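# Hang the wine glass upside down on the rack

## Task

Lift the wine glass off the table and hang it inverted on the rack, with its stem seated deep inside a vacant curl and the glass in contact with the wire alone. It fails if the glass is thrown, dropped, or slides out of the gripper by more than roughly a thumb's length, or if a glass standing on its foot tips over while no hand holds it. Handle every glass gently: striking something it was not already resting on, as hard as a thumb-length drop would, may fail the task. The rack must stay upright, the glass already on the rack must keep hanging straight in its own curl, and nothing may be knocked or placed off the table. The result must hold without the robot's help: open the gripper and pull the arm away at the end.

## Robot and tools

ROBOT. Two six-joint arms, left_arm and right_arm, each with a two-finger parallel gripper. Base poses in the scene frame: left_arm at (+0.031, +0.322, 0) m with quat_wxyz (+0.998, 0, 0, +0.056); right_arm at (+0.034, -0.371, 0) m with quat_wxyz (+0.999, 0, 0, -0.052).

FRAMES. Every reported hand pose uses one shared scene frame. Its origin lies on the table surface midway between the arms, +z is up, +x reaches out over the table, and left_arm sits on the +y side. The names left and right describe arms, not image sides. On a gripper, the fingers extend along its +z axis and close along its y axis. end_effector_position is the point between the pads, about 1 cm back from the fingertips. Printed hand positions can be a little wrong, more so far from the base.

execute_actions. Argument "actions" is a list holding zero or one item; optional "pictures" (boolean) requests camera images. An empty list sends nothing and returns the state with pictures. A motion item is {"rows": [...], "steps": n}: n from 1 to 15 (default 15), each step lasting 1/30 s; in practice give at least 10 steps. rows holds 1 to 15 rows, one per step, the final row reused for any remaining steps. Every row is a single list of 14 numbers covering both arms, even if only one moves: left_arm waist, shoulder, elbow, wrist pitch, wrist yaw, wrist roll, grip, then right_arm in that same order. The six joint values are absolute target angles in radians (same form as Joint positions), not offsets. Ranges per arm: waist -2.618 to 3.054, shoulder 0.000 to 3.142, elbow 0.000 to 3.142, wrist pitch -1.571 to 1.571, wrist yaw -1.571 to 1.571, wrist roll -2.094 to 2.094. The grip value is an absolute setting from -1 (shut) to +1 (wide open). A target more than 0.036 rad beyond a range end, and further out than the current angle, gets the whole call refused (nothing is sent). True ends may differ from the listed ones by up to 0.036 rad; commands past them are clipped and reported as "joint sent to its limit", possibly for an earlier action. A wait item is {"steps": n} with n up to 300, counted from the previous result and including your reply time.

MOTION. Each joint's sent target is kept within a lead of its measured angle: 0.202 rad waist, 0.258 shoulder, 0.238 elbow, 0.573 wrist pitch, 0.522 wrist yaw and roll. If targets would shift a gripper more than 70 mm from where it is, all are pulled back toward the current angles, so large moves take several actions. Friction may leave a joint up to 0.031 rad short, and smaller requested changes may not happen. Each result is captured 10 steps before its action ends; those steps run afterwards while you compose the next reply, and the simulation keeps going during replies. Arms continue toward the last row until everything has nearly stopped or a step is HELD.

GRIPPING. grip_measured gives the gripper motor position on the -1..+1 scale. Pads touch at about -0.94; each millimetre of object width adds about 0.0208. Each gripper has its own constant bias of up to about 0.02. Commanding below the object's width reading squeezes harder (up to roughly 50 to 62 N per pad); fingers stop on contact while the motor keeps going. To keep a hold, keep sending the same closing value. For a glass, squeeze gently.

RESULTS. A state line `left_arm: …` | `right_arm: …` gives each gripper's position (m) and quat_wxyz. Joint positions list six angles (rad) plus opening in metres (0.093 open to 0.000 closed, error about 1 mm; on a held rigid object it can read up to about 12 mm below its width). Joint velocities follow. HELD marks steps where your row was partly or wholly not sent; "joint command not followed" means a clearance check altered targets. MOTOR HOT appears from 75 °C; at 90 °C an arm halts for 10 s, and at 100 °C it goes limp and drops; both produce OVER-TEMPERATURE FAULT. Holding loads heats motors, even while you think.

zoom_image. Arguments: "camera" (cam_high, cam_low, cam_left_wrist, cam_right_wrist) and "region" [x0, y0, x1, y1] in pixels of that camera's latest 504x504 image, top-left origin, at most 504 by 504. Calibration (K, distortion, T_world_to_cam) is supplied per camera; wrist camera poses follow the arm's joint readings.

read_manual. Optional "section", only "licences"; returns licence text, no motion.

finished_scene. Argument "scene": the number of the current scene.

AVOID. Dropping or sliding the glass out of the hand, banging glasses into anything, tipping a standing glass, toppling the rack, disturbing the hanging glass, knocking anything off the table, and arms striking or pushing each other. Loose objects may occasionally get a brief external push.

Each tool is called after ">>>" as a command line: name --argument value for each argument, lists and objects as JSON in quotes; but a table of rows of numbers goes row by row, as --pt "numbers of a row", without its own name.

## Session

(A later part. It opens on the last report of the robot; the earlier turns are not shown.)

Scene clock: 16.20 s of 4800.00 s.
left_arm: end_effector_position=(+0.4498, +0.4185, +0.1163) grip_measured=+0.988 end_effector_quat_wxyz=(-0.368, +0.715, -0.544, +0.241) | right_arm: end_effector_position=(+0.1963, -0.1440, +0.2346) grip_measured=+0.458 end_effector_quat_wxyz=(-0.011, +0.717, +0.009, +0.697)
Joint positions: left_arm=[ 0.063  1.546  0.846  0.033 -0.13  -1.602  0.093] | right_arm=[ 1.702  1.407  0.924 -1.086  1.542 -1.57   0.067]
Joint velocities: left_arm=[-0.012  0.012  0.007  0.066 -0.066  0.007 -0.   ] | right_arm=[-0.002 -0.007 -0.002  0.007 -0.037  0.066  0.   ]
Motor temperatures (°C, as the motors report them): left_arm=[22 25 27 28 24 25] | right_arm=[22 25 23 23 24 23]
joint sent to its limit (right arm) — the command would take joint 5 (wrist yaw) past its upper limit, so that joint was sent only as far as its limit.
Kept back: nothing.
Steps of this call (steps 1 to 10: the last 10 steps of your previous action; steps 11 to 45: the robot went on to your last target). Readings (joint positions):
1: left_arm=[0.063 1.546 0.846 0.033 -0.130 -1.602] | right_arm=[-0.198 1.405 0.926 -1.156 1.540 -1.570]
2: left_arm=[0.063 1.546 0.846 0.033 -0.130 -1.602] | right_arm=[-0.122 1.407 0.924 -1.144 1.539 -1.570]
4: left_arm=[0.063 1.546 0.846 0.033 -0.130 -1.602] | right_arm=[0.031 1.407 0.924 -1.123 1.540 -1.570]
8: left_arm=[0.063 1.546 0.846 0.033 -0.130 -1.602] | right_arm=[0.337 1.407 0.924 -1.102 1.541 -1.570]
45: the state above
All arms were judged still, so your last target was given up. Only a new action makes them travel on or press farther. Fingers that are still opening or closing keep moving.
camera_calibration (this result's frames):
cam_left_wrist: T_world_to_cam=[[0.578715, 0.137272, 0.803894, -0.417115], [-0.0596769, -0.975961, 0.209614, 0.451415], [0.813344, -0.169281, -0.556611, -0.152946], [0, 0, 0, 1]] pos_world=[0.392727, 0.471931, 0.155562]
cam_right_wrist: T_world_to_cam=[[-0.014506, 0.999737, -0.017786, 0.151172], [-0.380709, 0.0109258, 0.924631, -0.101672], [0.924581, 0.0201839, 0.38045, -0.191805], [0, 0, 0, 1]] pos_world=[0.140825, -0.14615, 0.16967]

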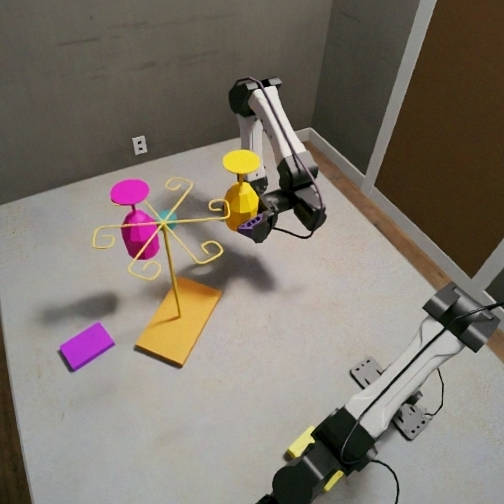

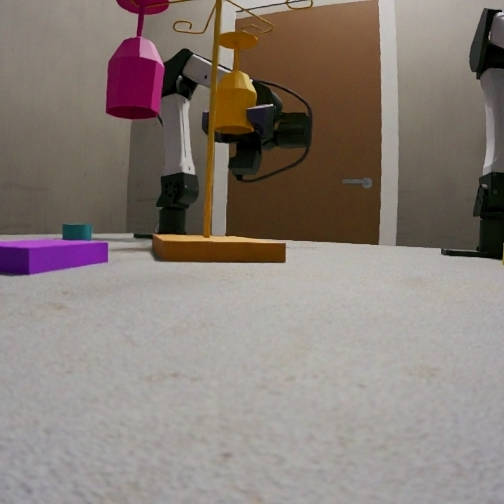

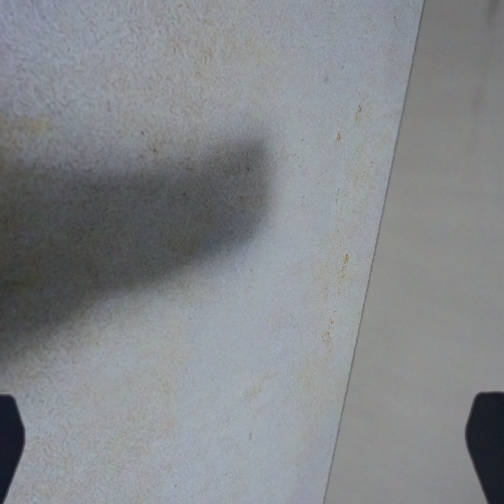

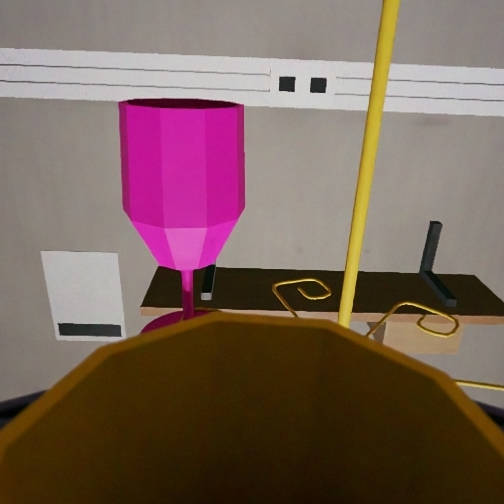

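>>> execute_actions --actions '[{"rows":[[0.063,1.546,0.846,0.033,-0.13,-1.602,1,1.56,1.54,1.11,-1.12,1.58,-1.575,0.2]]}]'

>>> execute_actions --actions '[{"rows":[[0.063,1.546,0.846,0.033,-0.13,-1.602,1,1.43,1.7,1.27,-1.13,1.58,-1.575,0.2]]}]'

>>> execute_actions --actions '[{"steps":15}]' --pictures true

>>> zoom_image --camera "cam_high" --region '[100,110,260,260]'

>>> zoom_image --camera "cam_low" --region '[170,0,310,70]'

Scene clock: 17.10 s of 4800.00 s.
left_arm: end_effector_position=(+0.4498, +0.4185, +0.1163) grip_measured=+0.988 end_effector_quat_wxyz=(-0.368, +0.715, -0.544, +0.241) | right_arm: end_effector_position=(+0.2293, -0.1321, +0.2489) grip_measured=+0.458 end_effector_quat_wxyz=(+0.027, +0.716, -0.049, +0.696)
Joint positions: left_arm=[ 0.063  1.546  0.846  0.033 -0.13  -1.602  0.093] | right_arm=[ 1.566  1.527  1.089 -1.104  1.542 -1.571  0.067]
Joint velocities: left_arm=[ 0.002  0.037  0.002 -0.007 -0.051  0.022  0.001] | right_arm=[-0.178  0.129  0.144 -0.037  0.022  0.022 -0.   ]
Motor temperatures (°C, as the motors report them): left_arm=[22 25 27 28 24 25] | right_arm=[22 25 23 23 24 23]
joint sent to its limit (right arm) — the command would take joint 5 (wrist yaw) past its upper limit, so that joint was sent only as far as its limit.
Steps of this call (steps 1 to 22: nothing new was sent; steps 23 to 27: the first 5 steps of this action). Readings (joint positions):
23: left_arm=[0.063 1.546 0.846 0.033 -0.130 -1.602] | right_arm=[1.681 1.427 0.953 -1.109 1.537 -1.571]
24: left_arm=[0.063 1.546 0.846 0.033 -0.130 -1.602] | right_arm=[1.638 1.465 1.006 -1.116 1.537 -1.571]
26: left_arm=[0.063 1.546 0.846 0.033 -0.130 -1.602] | right_arm=[1.578 1.519 1.078 -1.105 1.541 -1.571]
27: the state above

Scene clock: 17.60 s of 4800.00 s.
left_arm: end_effector_position=(+0.4498, +0.4185, +0.1163) grip_measured=+0.988 end_effector_quat_wxyz=(-0.368, +0.715, -0.544, +0.241) | right_arm: end_effector_position=(+0.2687, -0.1197, +0.2481) grip_measured=+0.458 end_effector_quat_wxyz=(+0.078, +0.711, -0.091, +0.693)
Joint positions: left_arm=[ 0.063  1.546  0.846  0.033 -0.13  -1.602  0.093] | right_arm=[ 1.435  1.687  1.25  -1.117  1.544 -1.572  0.067]
Joint velocities: left_arm=[ 0.007 -0.002  0.002  0.037 -0.022  0.022 -0.   ] | right_arm=[-0.291  0.349  0.061 -0.007  0.022 -0.037  0.   ]
Motor temperatures (°C, as the motors report them): left_arm=[22 25 27 28 24 25] | right_arm=[22 25 23 23 24 23]
joint sent to its limit (right arm) — the command would take joint 5 (wrist yaw) past its upper limit, so that joint was sent only as far as its limit.
Steps of this call (steps 1 to 10: the last 10 steps of your previous action; steps 11 to 15: the first 5 steps of this action). Readings (joint positions):
11: left_arm=[0.063 1.546 0.846 0.033 -0.130 -1.602] | right_arm=[1.545 1.554 1.122 -1.132 1.539 -1.571]
12: left_arm=[0.063 1.546 0.846 0.033 -0.130 -1.602] | right_arm=[1.508 1.599 1.177 -1.136 1.540 -1.572]
14: left_arm=[0.063 1.546 0.846 0.033 -0.130 -1.602] | right_arm=[1.449 1.670 1.244 -1.119 1.544 -1.572]
15: the state above

Scene clock: 18.10 s of 4800.00 s.
left_arm: end_effector_position=(+0.4498, +0.4185, +0.1163) grip_measured=+0.988 end_effector_quat_wxyz=(-0.368, +0.715, -0.544, +0.241) | right_arm: end_effector_position=(+0.2708, -0.1198, +0.2446) grip_measured=+0.458 end_effector_quat_wxyz=(+0.085, +0.711, -0.089, +0.692)
Joint positions: left_arm=[ 0.063  1.546  0.846  0.033 -0.13  -1.602  0.093] | right_arm=[ 1.428  1.699  1.251 -1.119  1.543 -1.572  0.067]
Joint velocities: left_arm=[-0.012  0.032 -0.017 -0.051 -0.051 -0.007  0.001] | right_arm=[-0.027 -0.012  0.002 -0.051  0.007 -0.11   0.001]
Motor temperatures (°C, as the motors report them): left_arm=[22 25 27 28 24 25] | right_arm=[22 25 23 23 24 23]
joint sent to its limit (right arm) — the command would take joint 5 (wrist yaw) past its upper limit, so that joint was sent only as far as its limit.
Kept back: nothing.
Steps of this call (steps 1 to 10: the last 10 steps of your previous action; steps 11 to 15: the robot went on to your last target). Readings (joint positions):
1: left_arm=[0.063 1.546 0.846 0.033 -0.130 -1.602] | right_arm=[1.429 1.695 1.251 -1.118 1.544 -1.572]
2: left_arm=[0.063 1.546 0.846 0.033 -0.130 -1.602] | right_arm=[1.428 1.699 1.251 -1.119 1.543 -1.572]
4: left_arm=[0.063 1.546 0.846 0.033 -0.130 -1.602] | right_arm=[1.428 1.699 1.251 -1.119 1.543 -1.572]
8: left_arm=[0.063 1.546 0.846 0.033 -0.130 -1.602] | right_arm=[1.428 1.699 1.251 -1.119 1.543 -1.572]
15: the state above
camera_calibration (this result's frames):
cam_left_wrist: T_world_to_cam=[[0.578715, 0.137272, 0.803894, -0.417115], [-0.0596769, -0.975961, 0.209614, 0.451415], [0.813344, -0.169281, -0.556611, -0.152946], [0, 0, 0, 1]] pos_world=[0.392727, 0.471931, 0.155562]
cam_right_wrist: T_world_to_cam=[[0.256424, 0.966372, -0.0192911, 0.0512465], [-0.364591, 0.115189, 0.924015, -0.0745324], [0.895165, -0.229907, 0.381868, -0.287301], [0, 0, 0, 1]] pos_world=[0.216867, -0.10699, 0.179569]

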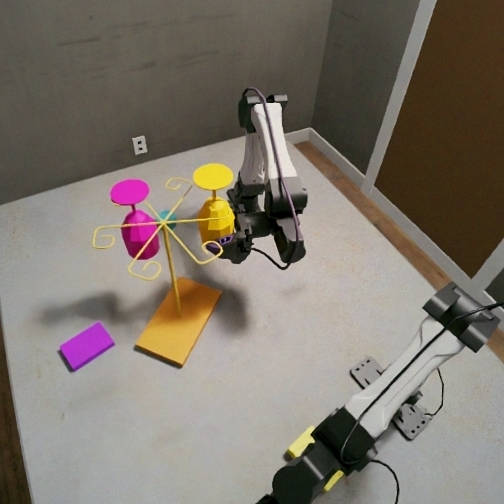

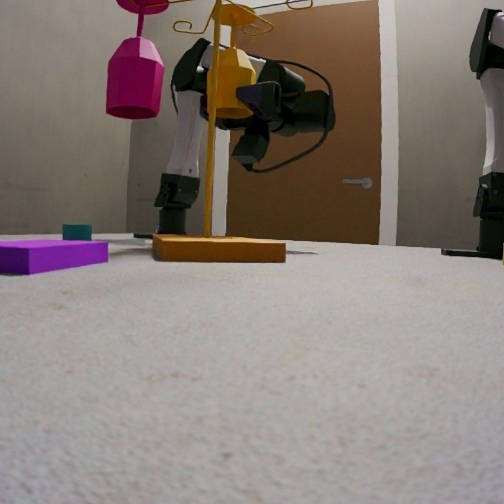

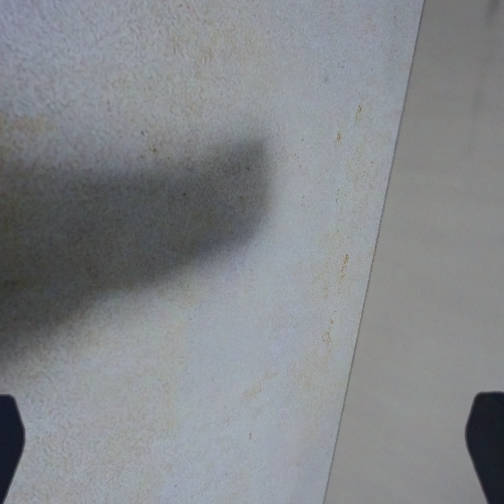

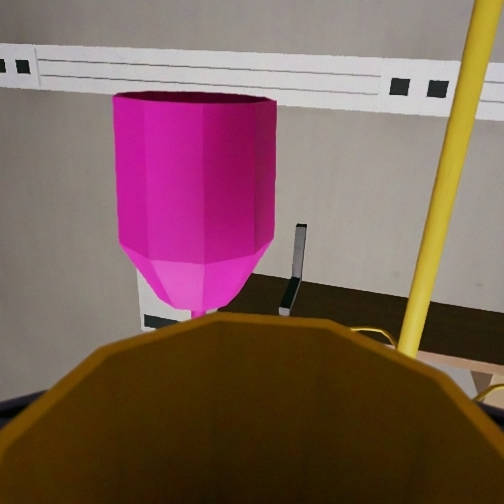

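Region (100, 110, 260, 260) of cam_high's 504x504 image, scaled by 3.150, with more detail than that image has; it fills the top 472 rows of this view, and the rest is white.

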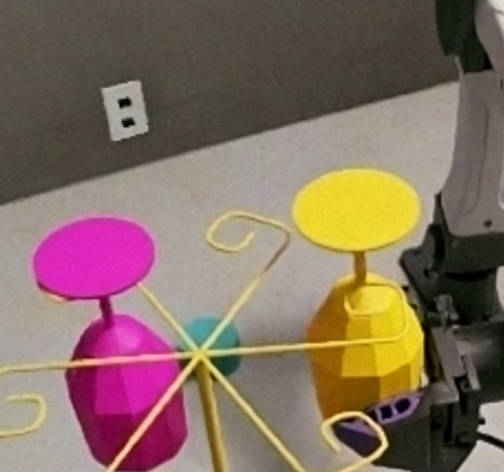

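Region (170, 0, 310, 70) of cam_low's 504x504 image, scaled by 3.600, with more detail than that image has.

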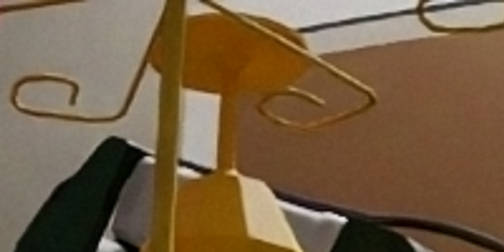

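>>> execute_actions --actions '[{"rows":[[0.063,1.546,0.846,0.033,-0.13,-1.602,1,1.327,1.85,1.46,-1.17,1.58,-1.575,0.2]]}]'

>>> execute_actions --actions '[{"rows":[[0.063,1.546,0.846,0.033,-0.13,-1.602,1,1.327,1.93,1.56,-1.19,1.58,-1.575,0.2]]}]'

>>> execute_actions --actions '[{"rows":[[0.063,1.546,0.846,0.033,-0.13,-1.602,1,1.334,2.0,1.65,-1.21,1.58,-1.575,0.2]]}]'

>>> execute_actions --actions '[{"steps":15}]' --pictures true

>>> zoom_image --camera "cam_high" --region '[100,110,260,260]'

>>> zoom_image --camera "cam_low" --region '[170,0,310,70]'

Scene clock: 18.93 s of 4800.00 s.
left_arm: end_effector_position=(+0.4498, +0.4185, +0.1163) grip_measured=+0.988 end_effector_quat_wxyz=(-0.368, +0.715, -0.544, +0.241) | right_arm: end_effector_position=(+0.3067, -0.1060, +0.2501) grip_measured=+0.458 end_effector_quat_wxyz=(+0.109, +0.705, -0.130, +0.689)
Joint positions: left_arm=[ 0.063  1.546  0.846  0.033 -0.13  -1.602  0.093] | right_arm=[ 1.333  1.836  1.439 -1.146  1.543 -1.573  0.067]
Joint velocities: left_arm=[ 0.012  0.002  0.017  0.022 -0.022 -0.022  0.001] | right_arm=[-0.31   0.252  0.11  -0.007 -0.022  0.037 -0.   ]
Motor temperatures (°C, as the motors report them): left_arm=[22 25 27 28 24 25] | right_arm=[22 25 23 23 24 23]
joint sent to its limit (right arm) — the command would take joint 5 (wrist yaw) past its upper limit, so that joint was sent only as far as its limit.
Steps of this call (steps 1 to 15: the robot went on to your last target; steps 16 to 20: nothing new was sent; steps 21 to 25: the first 5 steps of this action). Readings (joint positions):
21: left_arm=[0.063 1.546 0.846 0.033 -0.130 -1.602] | right_arm=[1.416 1.722 1.287 -1.150 1.539 -1.572]
22: left_arm=[0.063 1.546 0.846 0.033 -0.130 -1.602] | right_arm=[1.392 1.764 1.350 -1.159 1.540 -1.573]
24: left_arm=[0.063 1.546 0.846 0.033 -0.130 -1.602] | right_arm=[1.347 1.824 1.429 -1.146 1.543 -1.573]
25: the state above

Scene clock: 19.43 s of 4800.00 s.
left_arm: end_effector_position=(+0.4498, +0.4185, +0.1163) grip_measured=+0.988 end_effector_quat_wxyz=(-0.368, +0.715, -0.544, +0.241) | right_arm: end_effector_position=(+0.3158, -0.0897, +0.2487) grip_measured=+0.458 end_effector_quat_wxyz=(+0.116, +0.705, -0.130, +0.687)
Joint positions: left_arm=[ 0.063  1.546  0.846  0.033 -0.13  -1.602  0.093] | right_arm=[ 1.324  1.915  1.538 -1.177  1.543 -1.573  0.067]
Joint velocities: left_arm=[-0.002  0.002  0.007 -0.022 -0.022  0.037  0.001] | right_arm=[ 0.002  0.149  0.056  0.095 -0.037  0.022  0.   ]
Motor temperatures (°C, as the motors report them): left_arm=[22 25 27 28 24 25] | right_arm=[22 25 23 23 24 23]
joint sent to its limit (right arm) — the command would take joint 5 (wrist yaw) past its upper limit, so that joint was sent only as far as its limit.
Steps of this call (steps 1 to 10: the last 10 steps of your previous action; steps 11 to 15: the first 5 steps of this action). Readings (joint positions):
11: left_arm=[0.063 1.546 0.846 0.033 -0.130 -1.602] | right_arm=[1.324 1.858 1.460 -1.175 1.542 -1.573]
12: left_arm=[0.063 1.546 0.846 0.033 -0.130 -1.602] | right_arm=[1.324 1.878 1.493 -1.179 1.542 -1.573]
14: left_arm=[0.063 1.546 0.846 0.033 -0.130 -1.602] | right_arm=[1.324 1.909 1.533 -1.177 1.543 -1.573]
15: the state above

Scene clock: 19.93 s of 4800.00 s.
left_arm: end_effector_position=(+0.4498, +0.4185, +0.1163) grip_measured=+0.988 end_effector_quat_wxyz=(-0.368, +0.715, -0.544, +0.241) | right_arm: end_effector_position=(+0.3210, -0.0723, +0.2466) grip_measured=+0.458 end_effector_quat_wxyz=(+0.116, +0.706, -0.128, +0.687)
Joint positions: left_arm=[ 0.063  1.546  0.846  0.033 -0.13  -1.602  0.093] | right_arm=[ 1.327  1.985  1.627 -1.197  1.542 -1.573  0.067]
Joint velocities: left_arm=[ 0.012  0.007 -0.007  0.007 -0.022  0.095 -0.   ] | right_arm=[ 0.032  0.129  0.056  0.007 -0.007  0.022  0.   ]
Motor temperatures (°C, as the motors report them): left_arm=[22 25 27 29 24 25] | right_arm=[22 25 24 23 24 23]
joint sent to its limit (right arm) — the command would take joint 5 (wrist yaw) past its upper limit, so that joint was sent only as far as its limit.
Steps of this call (steps 1 to 10: the last 10 steps of your previous action; steps 11 to 15: the first 5 steps of this action). Readings (joint positions):
11: left_arm=[0.063 1.546 0.846 0.033 -0.130 -1.602] | right_arm=[1.324 1.934 1.557 -1.194 1.541 -1.573]
12: left_arm=[0.063 1.546 0.846 0.033 -0.130 -1.602] | right_arm=[1.324 1.952 1.588 -1.198 1.542 -1.573]
14: left_arm=[0.063 1.546 0.846 0.033 -0.130 -1.602] | right_arm=[1.326 1.979 1.623 -1.197 1.542 -1.573]
15: the state above

Scene clock: 20.43 s of 4800.00 s.
left_arm: end_effector_position=(+0.4498, +0.4185, +0.1163) grip_measured=+0.988 end_effector_quat_wxyz=(-0.368, +0.715, -0.544, +0.241) | right_arm: end_effector_position=(+0.3212, -0.0714, +0.2441) grip_measured=+0.458 end_effector_quat_wxyz=(+0.119, +0.706, -0.125, +0.687)
Joint positions: left_arm=[ 0.063  1.546  0.846  0.033 -0.13  -1.602  0.093] | right_arm=[ 1.327  1.993  1.627 -1.199  1.542 -1.573  0.067]
Joint velocities: left_arm=[-0.007 -0.002  0.002  0.022 -0.007  0.007  0.   ] | right_arm=[-0.012  0.007 -0.022  0.022 -0.051  0.051 -0.   ]
Motor temperatures (°C, as the motors report them): left_arm=[22 25 27 29 24 25] | right_arm=[22 25 24 23 24 23]
joint sent to its limit (right arm) — the command would take joint 5 (wrist yaw) past its upper limit, so that joint was sent only as far as its limit.
Kept back: nothing.
Steps of this call (steps 1 to 10: the last 10 steps of your previous action; steps 11 to 15: the robot went on to your last target). Readings (joint positions):
1: left_arm=[0.063 1.546 0.846 0.033 -0.130 -1.602] | right_arm=[1.327 1.989 1.627 -1.197 1.542 -1.573]
2: left_arm=[0.063 1.546 0.846 0.033 -0.130 -1.602] | right_arm=[1.327 1.991 1.627 -1.198 1.542 -1.573]
4: left_arm=[0.063 1.546 0.846 0.033 -0.130 -1.602] | right_arm=[1.327 1.993 1.627 -1.198 1.542 -1.573]
8: left_arm=[0.063 1.546 0.846 0.033 -0.130 -1.602] | right_arm=[1.327 1.993 1.627 -1.199 1.542 -1.573]
15: the state above
All arms were judged still, so your last target was given up. Only a new action makes them travel on or press farther. Fingers that are still opening or closing keep moving.
camera_calibration (this result's frames):
cam_left_wrist: T_world_to_cam=[[0.578715, 0.137272, 0.803894, -0.417115], [-0.0596769, -0.975961, 0.209614, 0.451415], [0.813344, -0.169281, -0.556611, -0.152946], [0, 0, 0, 1]] pos_world=[0.392727, 0.471931, 0.155562]
cam_right_wrist: T_world_to_cam=[[0.351878, 0.935891, -0.017022, -0.0418668], [-0.35062, 0.148644, 0.924646, -0.06348], [0.867899, -0.319394, 0.380446, -0.318397], [0, 0, 0, 1]] pos_world=[0.268811, -0.0530754, 0.179117]

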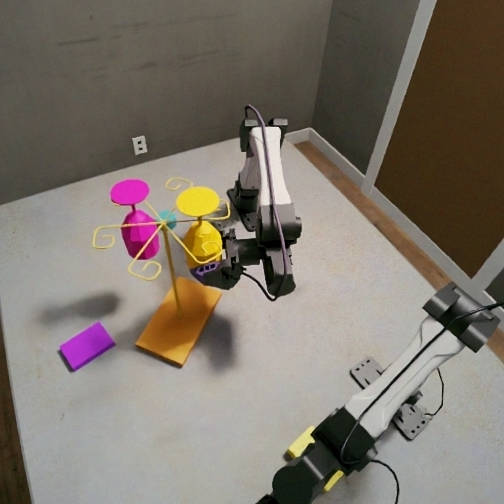

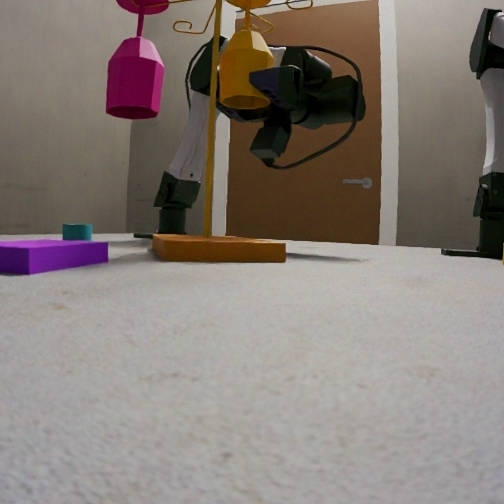

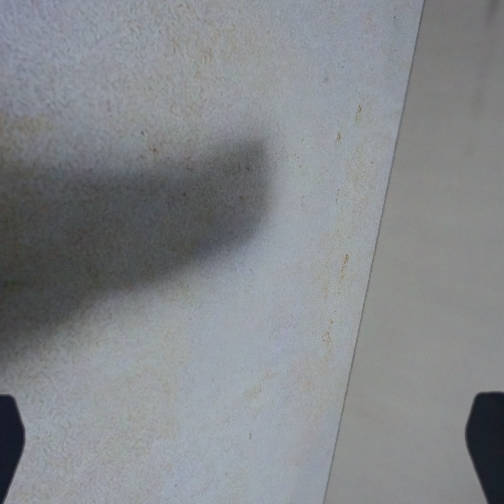

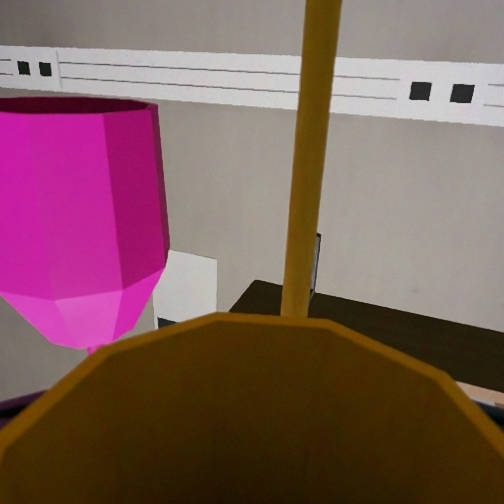

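Region (100, 110, 260, 260) of cam_high's 504x504 image, scaled by 3.150, with more detail than that image has; it fills the top 472 rows of this view, and the rest is white.

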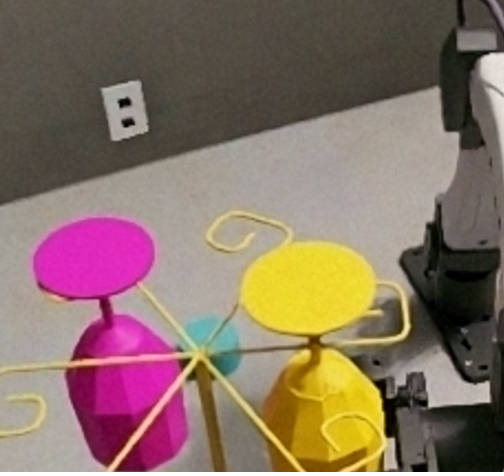

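Region (170, 0, 310, 70) of cam_low's 504x504 image, scaled by 3.600, with more detail than that image has.

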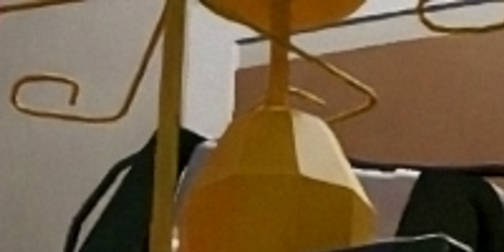

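>>> execute_actions --actions '[{"rows":[[0.063,1.546,0.846,0.033,-0.13,-1.602,1,1.395,1.94,1.575,-1.19,1.58,-1.575,0.2]]}]'

>>> execute_actions --actions '[{"rows":[[0.063,1.546,0.846,0.033,-0.13,-1.602,1,1.46,1.91,1.535,-1.18,1.58,-1.575,0.2]]}]'

>>> execute_actions --actions '[{"steps":15}]' --pictures true

>>> zoom_image --camera "cam_low" --region '[170,0,310,70]'

Scene clock: 20.97 s of 4800.00 s.
left_arm: end_effector_position=(+0.4498, +0.4185, +0.1163) grip_measured=+0.988 end_effector_quat_wxyz=(-0.368, +0.715, -0.544, +0.241) | right_arm: end_effector_position=(+0.3007, -0.0617, +0.2441) grip_measured=+0.458 end_effector_quat_wxyz=(+0.100, +0.710, -0.102, +0.690)
Joint positions: left_arm=[ 0.063  1.546  0.846  0.033 -0.13  -1.602  0.093] | right_arm=[ 1.387  1.966  1.59  -1.194  1.542 -1.573  0.067]
Joint velocities: left_arm=[ 0.002 -0.027  0.002 -0.037 -0.007  0.022 -0.   ] | right_arm=[ 0.286 -0.046 -0.032  0.037  0.007  0.007  0.   ]
Motor temperatures (°C, as the motors report them): left_arm=[22 25 28 29 24 25] | right_arm=[22 25 24 23 24 23]
joint sent to its limit (right arm) — the command would take joint 5 (wrist yaw) past its upper limit, so that joint was sent only as far as its limit.
Steps of this call (steps 1 to 11: nothing new was sent; steps 12 to 16: the first 5 steps of this action). Readings (joint positions):
12: left_arm=[0.063 1.546 0.846 0.033 -0.130 -1.602] | right_arm=[1.333 1.988 1.620 -1.195 1.543 -1.573]
13: left_arm=[0.063 1.546 0.846 0.033 -0.130 -1.602] | right_arm=[1.345 1.980 1.606 -1.194 1.542 -1.573]
15: left_arm=[0.063 1.546 0.846 0.033 -0.130 -1.602] | right_arm=[1.375 1.969 1.592 -1.194 1.542 -1.573]
16: the state above

Scene clock: 21.47 s of 4800.00 s.
left_arm: end_effector_position=(+0.4498, +0.4185, +0.1163) grip_measured=+0.988 end_effector_quat_wxyz=(-0.368, +0.715, -0.544, +0.241) | right_arm: end_effector_position=(+0.2783, -0.0529, +0.2450) grip_measured=+0.458 end_effector_quat_wxyz=(+0.079, +0.713, -0.077, +0.693)
Joint positions: left_arm=[ 0.063  1.546  0.846  0.033 -0.13  -1.602  0.093] | right_arm=[ 1.453  1.936  1.55  -1.188  1.543 -1.573  0.067]
Joint velocities: left_arm=[-0.007  0.007 -0.017 -0.007 -0.037  0.022 -0.   ] | right_arm=[ 0.252 -0.056 -0.007 -0.007  0.007 -0.022 -0.   ]
Motor temperatures (°C, as the motors report them): left_arm=[22 25 28 29 24 25] | right_arm=[22 26 24 23 24 23]
joint sent to its limit (right arm) — the command would take joint 5 (wrist yaw) past its upper limit, so that joint was sent only as far as its limit.
Steps of this call (steps 1 to 10: the last 10 steps of your previous action; steps 11 to 15: the first 5 steps of this action). Readings (joint positions):
11: left_arm=[0.063 1.546 0.846 0.033 -0.130 -1.602] | right_arm=[1.404 1.959 1.582 -1.189 1.543 -1.573]
12: left_arm=[0.063 1.546 0.846 0.033 -0.130 -1.602] | right_arm=[1.414 1.950 1.567 -1.188 1.543 -1.573]
14: left_arm=[0.063 1.546 0.846 0.033 -0.130 -1.602] | right_arm=[1.442 1.938 1.552 -1.188 1.543 -1.573]
15: the state above

Scene clock: 21.97 s of 4800.00 s.
left_arm: end_effector_position=(+0.4498, +0.4185, +0.1163) grip_measured=+0.988 end_effector_quat_wxyz=(-0.368, +0.715, -0.544, +0.241) | right_arm: end_effector_position=(+0.2756, -0.0512, +0.2456) grip_measured=+0.458 end_effector_quat_wxyz=(+0.075, +0.713, -0.076, +0.693)
Joint positions: left_arm=[ 0.063  1.546  0.846  0.033 -0.13  -1.602  0.093] | right_arm=[ 1.461  1.933  1.55  -1.188  1.542 -1.573  0.067]
Joint velocities: left_arm=[ 0.007 -0.017 -0.017 -0.051 -0.007 -0.037 -0.   ] | right_arm=[ 0.002 -0.002 -0.007 -0.022  0.007 -0.051 -0.   ]
Motor temperatures (°C, as the motors report them): left_arm=[22 25 28 29 24 25] | right_arm=[22 26 24 23 24 23]
joint sent to its limit (right arm) — the command would take joint 5 (wrist yaw) past its upper limit, so that joint was sent only as far as its limit.
Kept back: nothing.
Steps of this call (steps 1 to 10: the last 10 steps of your previous action; steps 11 to 15: the robot went on to your last target). Readings (joint positions):
1: left_arm=[0.063 1.546 0.846 0.033 -0.130 -1.602] | right_arm=[1.459 1.935 1.550 -1.188 1.543 -1.573]
2: left_arm=[0.063 1.546 0.846 0.033 -0.130 -1.602] | right_arm=[1.461 1.933 1.550 -1.188 1.542 -1.573]
4: left_arm=[0.063 1.546 0.846 0.033 -0.130 -1.602] | right_arm=[1.461 1.933 1.550 -1.188 1.542 -1.573]
8: left_arm=[0.063 1.546 0.846 0.033 -0.130 -1.602] | right_arm=[1.461 1.933 1.550 -1.188 1.542 -1.573]
15: the state above
All arms were judged still, so your last target was given up. Only a new action makes them travel on or press farther. Fingers that are still opening or closing keep moving.
camera_calibration (this result's frames):
cam_left_wrist: T_world_to_cam=[[0.578715, 0.137272, 0.803894, -0.417115], [-0.0596769, -0.975961, 0.209614, 0.451415], [0.813344, -0.169281, -0.556611, -0.152946], [0, 0, 0, 1]] pos_world=[0.392727, 0.471931, 0.155562]
cam_right_wrist: T_world_to_cam=[[0.224495, 0.974192, -0.0235101, -0.00604609], [-0.365632, 0.106571, 0.924638, -0.0819028], [0.90328, -0.19898, 0.38012, -0.276499], [0, 0, 0, 1]] pos_world=[0.221167, -0.0403994, 0.180691]

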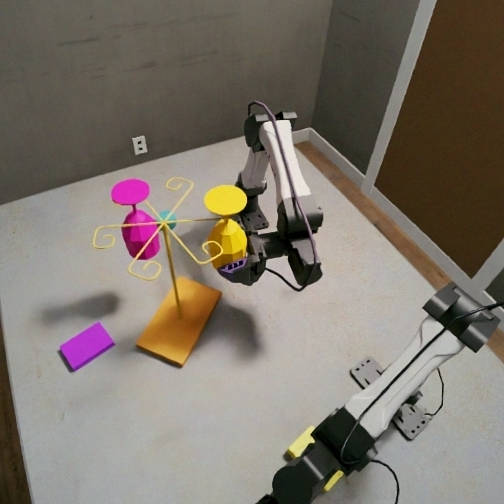

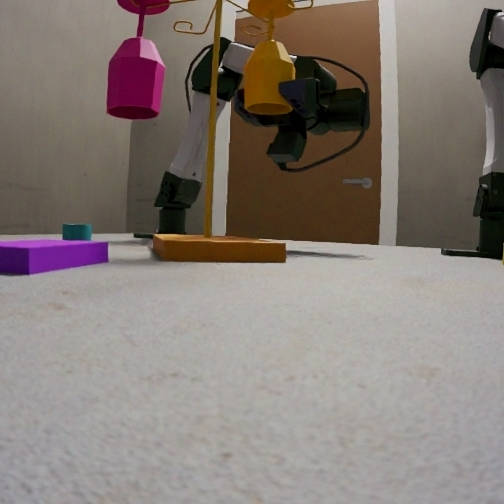

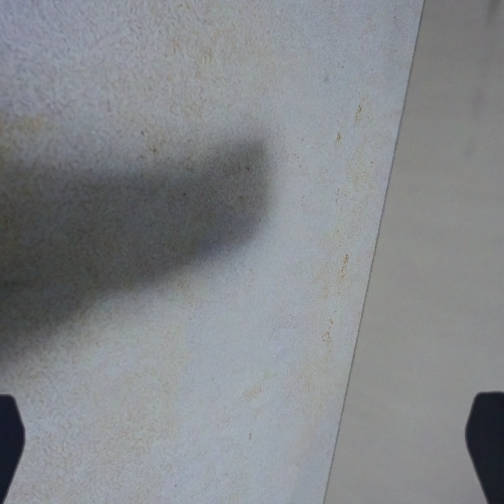

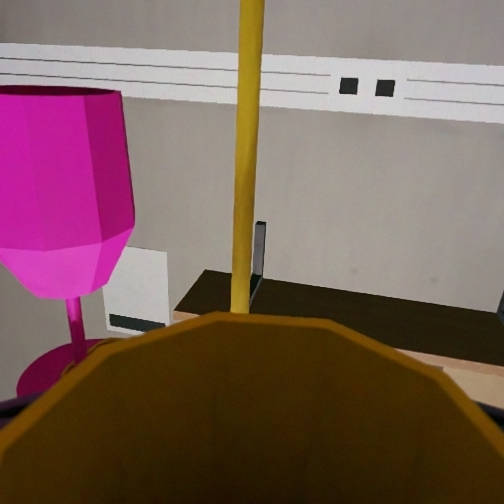

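Region (170, 0, 310, 70) of cam_low's 504x504 image, scaled by 3.600, with more detail than that image has.

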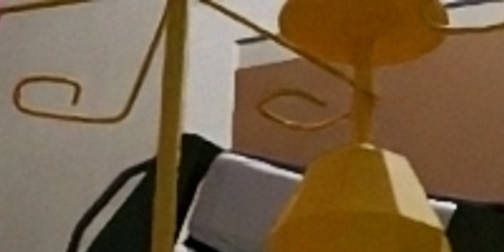

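In the corner. Retract 2 cm radially, then inward, lowering.

>>> execute_actions --actions '[{"rows":[[0.063,1.546,0.846,0.033,-0.13,-1.602,1,1.46,1.835,1.41,-1.13,1.58,-1.575,0.2]]}]'

>>> execute_actions --actions '[{"rows":[[0.063,1.546,0.846,0.033,-0.13,-1.602,1,1.425,1.89,1.4,-1.08,1.58,-1.575,0.2]]}]'

>>> execute_actions --actions '[{"steps":15}]' --pictures true

>>> zoom_image --camera "cam_low" --region '[170,0,310,70]'

Scene clock: 22.47 s of 4800.00 s.
left_arm: end_effector_position=(+0.4498, +0.4185, +0.1163) grip_measured=+0.988 end_effector_quat_wxyz=(-0.368, +0.715, -0.544, +0.241) | right_arm: end_effector_position=(+0.2711, -0.0730, +0.2390) grip_measured=+0.458 end_effector_quat_wxyz=(+0.083, +0.713, -0.068, +0.692)
Joint positions: left_arm=[ 0.063  1.546  0.846  0.033 -0.13  -1.602  0.093] | right_arm=[ 1.46   1.86   1.425 -1.157  1.543 -1.573  0.067]
Joint velocities: left_arm=[-0.007  0.002 -0.017  0.051 -0.051 -0.095 -0.   ] | right_arm=[ 0.002 -0.12  -0.125 -0.007 -0.051  0.007 -0.001]
Motor temperatures (°C, as the motors report them): left_arm=[22 25 28 29 24 25] | right_arm=[22 26 24 23 24 23]
joint sent to its limit (right arm) — the command would take joint 5 (wrist yaw) past its upper limit, so that joint was sent only as far as its limit.
Steps of this call (steps 1 to 10: nothing new was sent; steps 11 to 15: the first 5 steps of this action). Readings (joint positions):
11: left_arm=[0.063 1.546 0.846 0.033 -0.130 -1.602] | right_arm=[1.461 1.919 1.524 -1.165 1.544 -1.573]
12: left_arm=[0.063 1.546 0.846 0.033 -0.130 -1.602] | right_arm=[1.461 1.896 1.482 -1.157 1.544 -1.573]
14: left_arm=[0.063 1.546 0.846 0.033 -0.130 -1.602] | right_arm=[1.460 1.866 1.432 -1.157 1.543 -1.573]
15: the state above

Scene clock: 22.97 s of 4800.00 s.
left_arm: end_effector_position=(+0.4498, +0.4185, +0.1163) grip_measured=+0.988 end_effector_quat_wxyz=(-0.368, +0.715, -0.544, +0.241) | right_arm: end_effector_position=(+0.2802, -0.0752, +0.2318) grip_measured=+0.458 end_effector_quat_wxyz=(+0.084, +0.711, -0.086, +0.692)
Joint positions: left_arm=[ 0.063  1.546  0.846  0.033 -0.13  -1.602  0.093] | right_arm=[ 1.433  1.876  1.416 -1.109  1.544 -1.573  0.067]
Joint velocities: left_arm=[-0.002 -0.002 -0.037 -0.007  0.037  0.022 -0.   ] | right_arm=[-0.134  0.1   -0.066  0.081  0.051 -0.007 -0.   ]
Motor temperatures (°C, as the motors report them): left_arm=[22 25 28 29 24 25] | right_arm=[22 26 24 23 24 23]
joint sent to its limit (right arm) — the command would take joint 5 (wrist yaw) past its upper limit, so that joint was sent only as far as its limit.
Steps of this call (steps 1 to 10: the last 10 steps of your previous action; steps 11 to 15: the first 5 steps of this action). Readings (joint positions):
11: left_arm=[0.063 1.546 0.846 0.033 -0.130 -1.602] | right_arm=[1.457 1.859 1.422 -1.137 1.544 -1.573]
12: left_arm=[0.063 1.546 0.846 0.033 -0.130 -1.602] | right_arm=[1.452 1.862 1.421 -1.127 1.544 -1.573]
14: left_arm=[0.063 1.546 0.846 0.033 -0.130 -1.602] | right_arm=[1.438 1.872 1.418 -1.114 1.544 -1.573]
15: the state above

Scene clock: 23.47 s of 4800.00 s.
left_arm: end_effector_position=(+0.4498, +0.4185, +0.1163) grip_measured=+0.988 end_effector_quat_wxyz=(-0.368, +0.715, -0.544, +0.241) | right_arm: end_effector_position=(+0.2817, -0.0749, +0.2293) grip_measured=+0.458 end_effector_quat_wxyz=(+0.083, +0.711, -0.090, +0.693)
Joint positions: left_arm=[ 0.063  1.546  0.846  0.033 -0.13  -1.602  0.093] | right_arm=[ 1.429  1.881  1.412 -1.093  1.544 -1.573  0.067]
Joint velocities: left_arm=[ 0.002 -0.012 -0.007 -0.051 -0.066  0.051 -0.   ] | right_arm=[-0.002  0.007 -0.007 -0.051  0.022  0.022 -0.   ]
Motor temperatures (°C, as the motors report them): left_arm=[22 25 28 29 24 25] | right_arm=[22 26 24 23 24 23]
joint sent to its limit (right arm) — the command would take joint 5 (wrist yaw) past its upper limit, so that joint was sent only as far as its limit.
Kept back: nothing.
Steps of this call (steps 1 to 10: the last 10 steps of your previous action; steps 11 to 15: the robot went on to your last target). Readings (joint positions):
1: left_arm=[0.063 1.546 0.846 0.033 -0.130 -1.602] | right_arm=[1.430 1.879 1.414 -1.106 1.544 -1.573]
2: left_arm=[0.063 1.546 0.846 0.033 -0.130 -1.602] | right_arm=[1.429 1.880 1.413 -1.103 1.544 -1.573]
4: left_arm=[0.063 1.546 0.846 0.033 -0.130 -1.602] | right_arm=[1.429 1.881 1.412 -1.099 1.544 -1.573]
8: left_arm=[0.063 1.546 0.846 0.033 -0.130 -1.602] | right_arm=[1.429 1.881 1.412 -1.095 1.544 -1.573]
15: the state above
camera_calibration (this result's frames):
cam_left_wrist: T_world_to_cam=[[0.578715, 0.137272, 0.803894, -0.417115], [-0.0596769, -0.975961, 0.209614, 0.451415], [0.813344, -0.169281, -0.556611, -0.152946], [0, 0, 0, 1]] pos_world=[0.392727, 0.471931, 0.155562]
cam_right_wrist: T_world_to_cam=[[0.255306, 0.966748, -0.0147089, 0.00396736], [-0.366097, 0.110739, 0.923964, -0.0614775], [0.89487, -0.230508, 0.382196, -0.280912], [0, 0, 0, 1]] pos_world=[0.22786, -0.06178, 0.164225]

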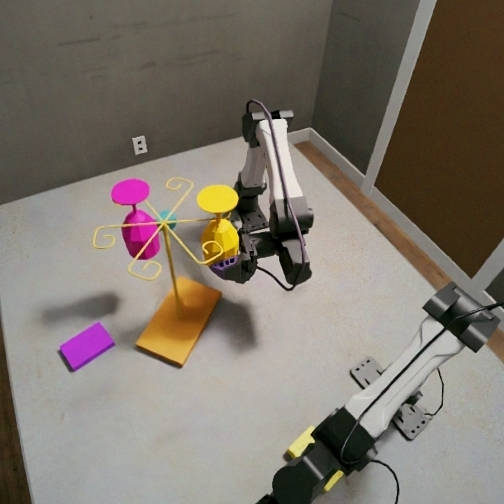

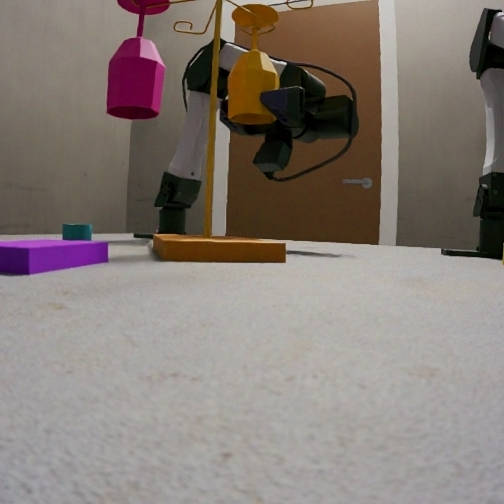

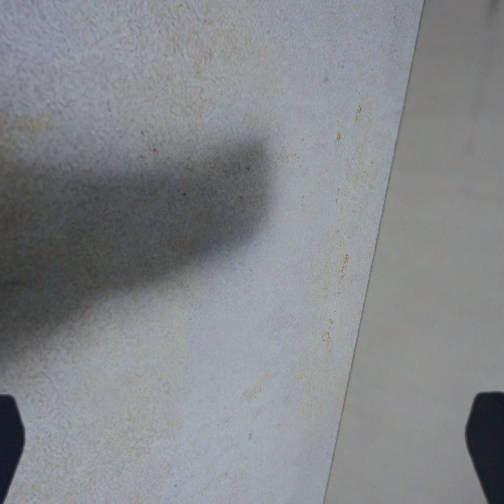

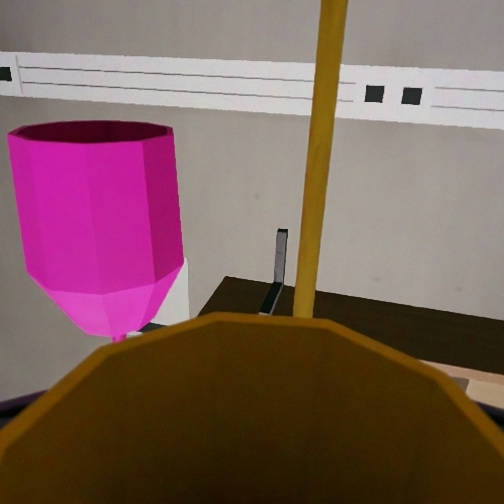

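Region (170, 0, 310, 70) of cam_low's 504x504 image, scaled by 3.600, with more detail than that image has.

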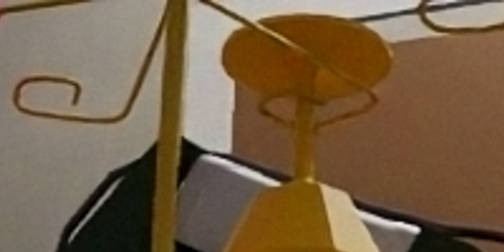

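>>> execute_actions --actions '[{"rows":[[0.063,1.546,0.846,0.033,-0.13,-1.602,1,1.412,1.9,1.37,-1.05,1.58,-1.575,0.2]]}]'

>>> execute_actions --actions '[{"rows":[[0.063,1.546,0.846,0.033,-0.13,-1.602,1,1.412,1.9,1.37,-1.05,1.58,-1.575,1]]}]'

>>> execute_actions --actions '[{"rows":[[0.063,1.546,0.846,0.033,-0.13,-1.602,1,1.412,1.96,1.28,-0.89,1.58,-1.575,1]]}]'

>>> execute_actions --actions '[{"rows":[[0.063,1.546,0.846,0.033,-0.13,-1.602,1,1.45,2.03,1.19,-0.73,1.58,-1.575,1]]}]'

>>> execute_actions --actions '[{"rows":[[0.063,1.546,0.846,0.033,-0.13,-1.602,1,1.9,2.03,1.19,-0.73,1.58,-1.575,1]]}]'

>>> execute_actions --actions '[{"steps":25}]'

>>> finished_scene --scene 2

Scene clock: 24.50 s of 4800.00 s.
left_arm: end_effector_position=(+0.4498, +0.4185, +0.1163) grip_measured=+0.988 end_effector_quat_wxyz=(-0.368, +0.715, -0.544, +0.241) | right_arm: end_effector_position=(+0.2839, -0.0784, +0.2206) grip_measured=+0.458 end_effector_quat_wxyz=(+0.091, +0.711, -0.088, +0.692)
Joint positions: left_arm=[ 0.063  1.546  0.846  0.033 -0.13  -1.602  0.093] | right_arm=[ 1.42   1.888  1.385 -1.073  1.545 -1.573  0.067]
Joint velocities: left_arm=[-0.007 -0.002  0.007 -0.037 -0.051 -0.066  0.001] | right_arm=[-0.042  0.061 -0.081  0.022  0.007  0.051 -0.   ]
Motor temperatures (°C, as the motors report them): left_arm=[22 26 28 29 24 25] | right_arm=[22 26 24 23 24 23]
joint sent to its limit (right arm) — the command would take joint 5 (wrist yaw) past its upper limit, so that joint was sent only as far as its limit.
Steps of this call (steps 1 to 15: the robot went on to your last target; steps 16 to 26: nothing new was sent; steps 27 to 31: the first 5 steps of this action). Readings (joint positions):
27: left_arm=[0.063 1.546 0.846 0.033 -0.130 -1.602] | right_arm=[1.428 1.881 1.407 -1.086 1.545 -1.573]
28: left_arm=[0.063 1.546 0.846 0.033 -0.130 -1.602] | right_arm=[1.426 1.881 1.401 -1.080 1.545 -1.573]
30: left_arm=[0.063 1.546 0.846 0.033 -0.130 -1.602] | right_arm=[1.422 1.885 1.389 -1.074 1.545 -1.573]
31: the state above

Scene clock: 25.00 s of 4800.00 s.
left_arm: end_effector_position=(+0.4498, +0.4185, +0.1163) grip_measured=+0.988 end_effector_quat_wxyz=(-0.368, +0.715, -0.544, +0.241) | right_arm: end_effector_position=(+0.2844, -0.0781, +0.2187) grip_measured=+1.000 end_effector_quat_wxyz=(+0.090, +0.710, -0.090, +0.692)
Joint positions: left_arm=[ 0.063  1.546  0.846  0.033 -0.13  -1.602  0.093] | right_arm=[ 1.419  1.891  1.382 -1.063  1.546 -1.573  0.093]
Joint velocities: left_arm=[-0.012 -0.027 -0.012 -0.022 -0.081 -0.007  0.001] | right_arm=[-0.022 -0.007 -0.027  0.051 -0.007 -0.081  0.   ]
Motor temperatures (°C, as the motors report them): left_arm=[22 26 28 29 24 25] | right_arm=[22 26 24 23 24 23]
joint sent to its limit (right arm) — the command would take joint 5 (wrist yaw) past its upper limit, so that joint was sent only as far as its limit.
Steps of this call (steps 1 to 10: the last 10 steps of your previous action; steps 11 to 15: the first 5 steps of this action). Readings (joint positions):
11: left_arm=[0.063 1.546 0.846 0.033 -0.130 -1.602] | right_arm=[1.419 1.891 1.382 -1.063 1.545 -1.573]
12: left_arm=[0.063 1.546 0.846 0.033 -0.130 -1.602] | right_arm=[1.419 1.891 1.382 -1.063 1.545 -1.573]
14: left_arm=[0.063 1.546 0.846 0.033 -0.130 -1.602] | right_arm=[1.419 1.891 1.382 -1.063 1.546 -1.573]
15: the state above

Scene clock: 25.50 s of 4800.00 s.
left_arm: end_effector_position=(+0.4498, +0.4185, +0.1163) grip_measured=+0.988 end_effector_quat_wxyz=(-0.368, +0.715, -0.544, +0.241) | right_arm: end_effector_position=(+0.2844, -0.0782, +0.1847) grip_measured=+1.000 end_effector_quat_wxyz=(+0.099, +0.708, -0.081, +0.695)
Joint positions: left_arm=[ 0.063  1.546  0.846  0.033 -0.13  -1.602  0.093] | right_arm=[ 1.419  1.942  1.301 -0.955  1.556 -1.574  0.093]
Joint velocities: left_arm=[-0.012  0.002 -0.017 -0.037  0.022 -0.022 -0.001] | right_arm=[-0.007  0.398 -0.291  0.286 -0.037 -0.007  0.   ]
Motor temperatures (°C, as the motors report them): left_arm=[22 26 28 29 24 25] | right_arm=[22 26 24 23 24 23]
joint sent to its limit (right arm) — the command would take joint 5 (wrist yaw) past its upper limit, so that joint was sent only as far as its limit.
Steps of this call (steps 1 to 10: the last 10 steps of your previous action; steps 11 to 15: the first 5 steps of this action). Readings (joint positions):
11: left_arm=[0.063 1.546 0.846 0.033 -0.130 -1.602] | right_arm=[1.419 1.894 1.368 -1.034 1.553 -1.574]
12: left_arm=[0.063 1.546 0.846 0.033 -0.130 -1.602] | right_arm=[1.419 1.899 1.347 -1.003 1.556 -1.574]
14: left_arm=[0.063 1.546 0.846 0.033 -0.130 -1.602] | right_arm=[1.419 1.927 1.313 -0.967 1.557 -1.574]
15: the state above

Scene clock: 26.00 s of 4800.00 s.
left_arm: end_effector_position=(+0.4498, +0.4185, +0.1163) grip_measured=+0.988 end_effector_quat_wxyz=(-0.368, +0.715, -0.544, +0.241) | right_arm: end_effector_position=(+0.2771, -0.0742, +0.1418) grip_measured=+1.000 end_effector_quat_wxyz=(+0.092, +0.708, -0.072, +0.696)
Joint positions: left_arm=[ 0.063  1.546  0.846  0.033 -0.13  -1.602  0.093] | right_arm=[ 1.442  2.012  1.211 -0.797  1.557 -1.575  0.093]
Joint velocities: left_arm=[-0.012 -0.007 -0.012  0.007  0.037 -0.051 -0.   ] | right_arm=[ 0.1    0.379 -0.281  0.359  0.051  0.022  0.   ]
Motor temperatures (°C, as the motors report them): left_arm=[22 26 28 29 24 25] | right_arm=[22 26 24 23 24 23]
joint sent to its limit (right arm) — the command would take joint 5 (wrist yaw) past its upper limit, so that joint was sent only as far as its limit.
Steps of this call (steps 1 to 10: the last 10 steps of your previous action; steps 11 to 15: the first 5 steps of this action). Readings (joint positions):
11: left_arm=[0.063 1.546 0.846 0.033 -0.130 -1.602] | right_arm=[1.421 1.965 1.273 -0.878 1.558 -1.575]
12: left_arm=[0.063 1.546 0.846 0.033 -0.130 -1.602] | right_arm=[1.426 1.970 1.254 -0.847 1.558 -1.575]
14: left_arm=[0.063 1.546 0.846 0.033 -0.130 -1.602] | right_arm=[1.438 1.998 1.222 -0.808 1.558 -1.575]
15: the state above

Scene clock: 26.50 s of 4800.00 s.
left_arm: end_effector_position=(+0.4498, +0.4185, +0.1163) grip_measured=+0.988 end_effector_quat_wxyz=(-0.368, +0.715, -0.544, +0.241) | right_arm: end_effector_position=(+0.1903, -0.0185, +0.1324) grip_measured=+1.000 end_effector_quat_wxyz=(-0.011, +0.712, +0.014, +0.702)
Joint positions: left_arm=[ 0.063  1.546  0.846  0.033 -0.13  -1.602  0.093] | right_arm=[ 1.709  2.031  1.197 -0.737  1.555 -1.575  0.093]
Joint velocities: left_arm=[-0.002 -0.007 -0.007  0.022 -0.066  0.051 -0.002] | right_arm=[ 2.063 -0.007  0.002  0.139 -0.051  0.007  0.   ]
Motor temperatures (°C, as the motors report them): left_arm=[22 26 28 29 24 25] | right_arm=[22 26 24 23 24 23]
joint sent to its limit (right arm) — the command would take joint 5 (wrist yaw) past its upper limit, so that joint was sent only as far as its limit.
Steps of this call (steps 1 to 10: the last 10 steps of your previous action; steps 11 to 15: the first 5 steps of this action). Readings (joint positions):
11: left_arm=[0.063 1.546 0.846 0.033 -0.130 -1.602] | right_arm=[1.465 2.031 1.197 -0.748 1.555 -1.575]
12: left_arm=[0.063 1.546 0.846 0.033 -0.130 -1.602] | right_arm=[1.507 2.031 1.197 -0.747 1.555 -1.575]
14: left_arm=[0.063 1.546 0.846 0.033 -0.130 -1.602] | right_arm=[1.637 2.031 1.197 -0.741 1.555 -1.575]
15: the state above

Scene clock: 27.33 s of 4800.00 s.
left_arm: end_effector_position=(+0.4498, +0.4185, +0.1163) grip_measured=+0.988 end_effector_quat_wxyz=(-0.368, +0.715, -0.544, +0.241) | right_arm: end_effector_position=(+0.1194, +0.0056, +0.1324) grip_measured=+1.000 end_effector_quat_wxyz=(-0.082, +0.708, +0.080, +0.697)
Joint positions: left_arm=[ 0.063  1.546  0.846  0.033 -0.13  -1.602  0.093] | right_arm=[ 1.903  2.031  1.197 -0.729  1.555 -1.575  0.093]
Joint velocities: left_arm=[ 0.002 -0.017  0.002  0.081  0.037 -0.066 -0.   ] | right_arm=[-0.022  0.002  0.012  0.007 -0.051  0.081  0.   ]
Motor temperatures (°C, as the motors report them): left_arm=[22 26 28 29 24 25] | right_arm=[22 26 24 23 24 23]
joint sent to its limit (right arm) — the command would take joint 5 (wrist yaw) past its upper limit, so that joint was sent only as far as its limit.
Kept back: nothing.
Steps of this call (steps 1 to 10: the last 10 steps of your previous action; steps 11 to 25: the robot went on to your last target). Readings (joint positions):
1: left_arm=[0.063 1.546 0.846 0.033 -0.130 -1.602] | right_arm=[1.783 2.031 1.197 -0.734 1.555 -1.575]
2: left_arm=[0.063 1.546 0.846 0.033 -0.130 -1.602] | right_arm=[1.848 2.031 1.197 -0.731 1.555 -1.575]
4: left_arm=[0.063 1.546 0.846 0.033 -0.130 -1.602] | right_arm=[1.926 2.031 1.197 -0.729 1.555 -1.575]
8: left_arm=[0.063 1.546 0.846 0.033 -0.130 -1.602] | right_arm=[1.919 2.031 1.197 -0.729 1.555 -1.575]
25: the state above

The scene is finished: the task was done.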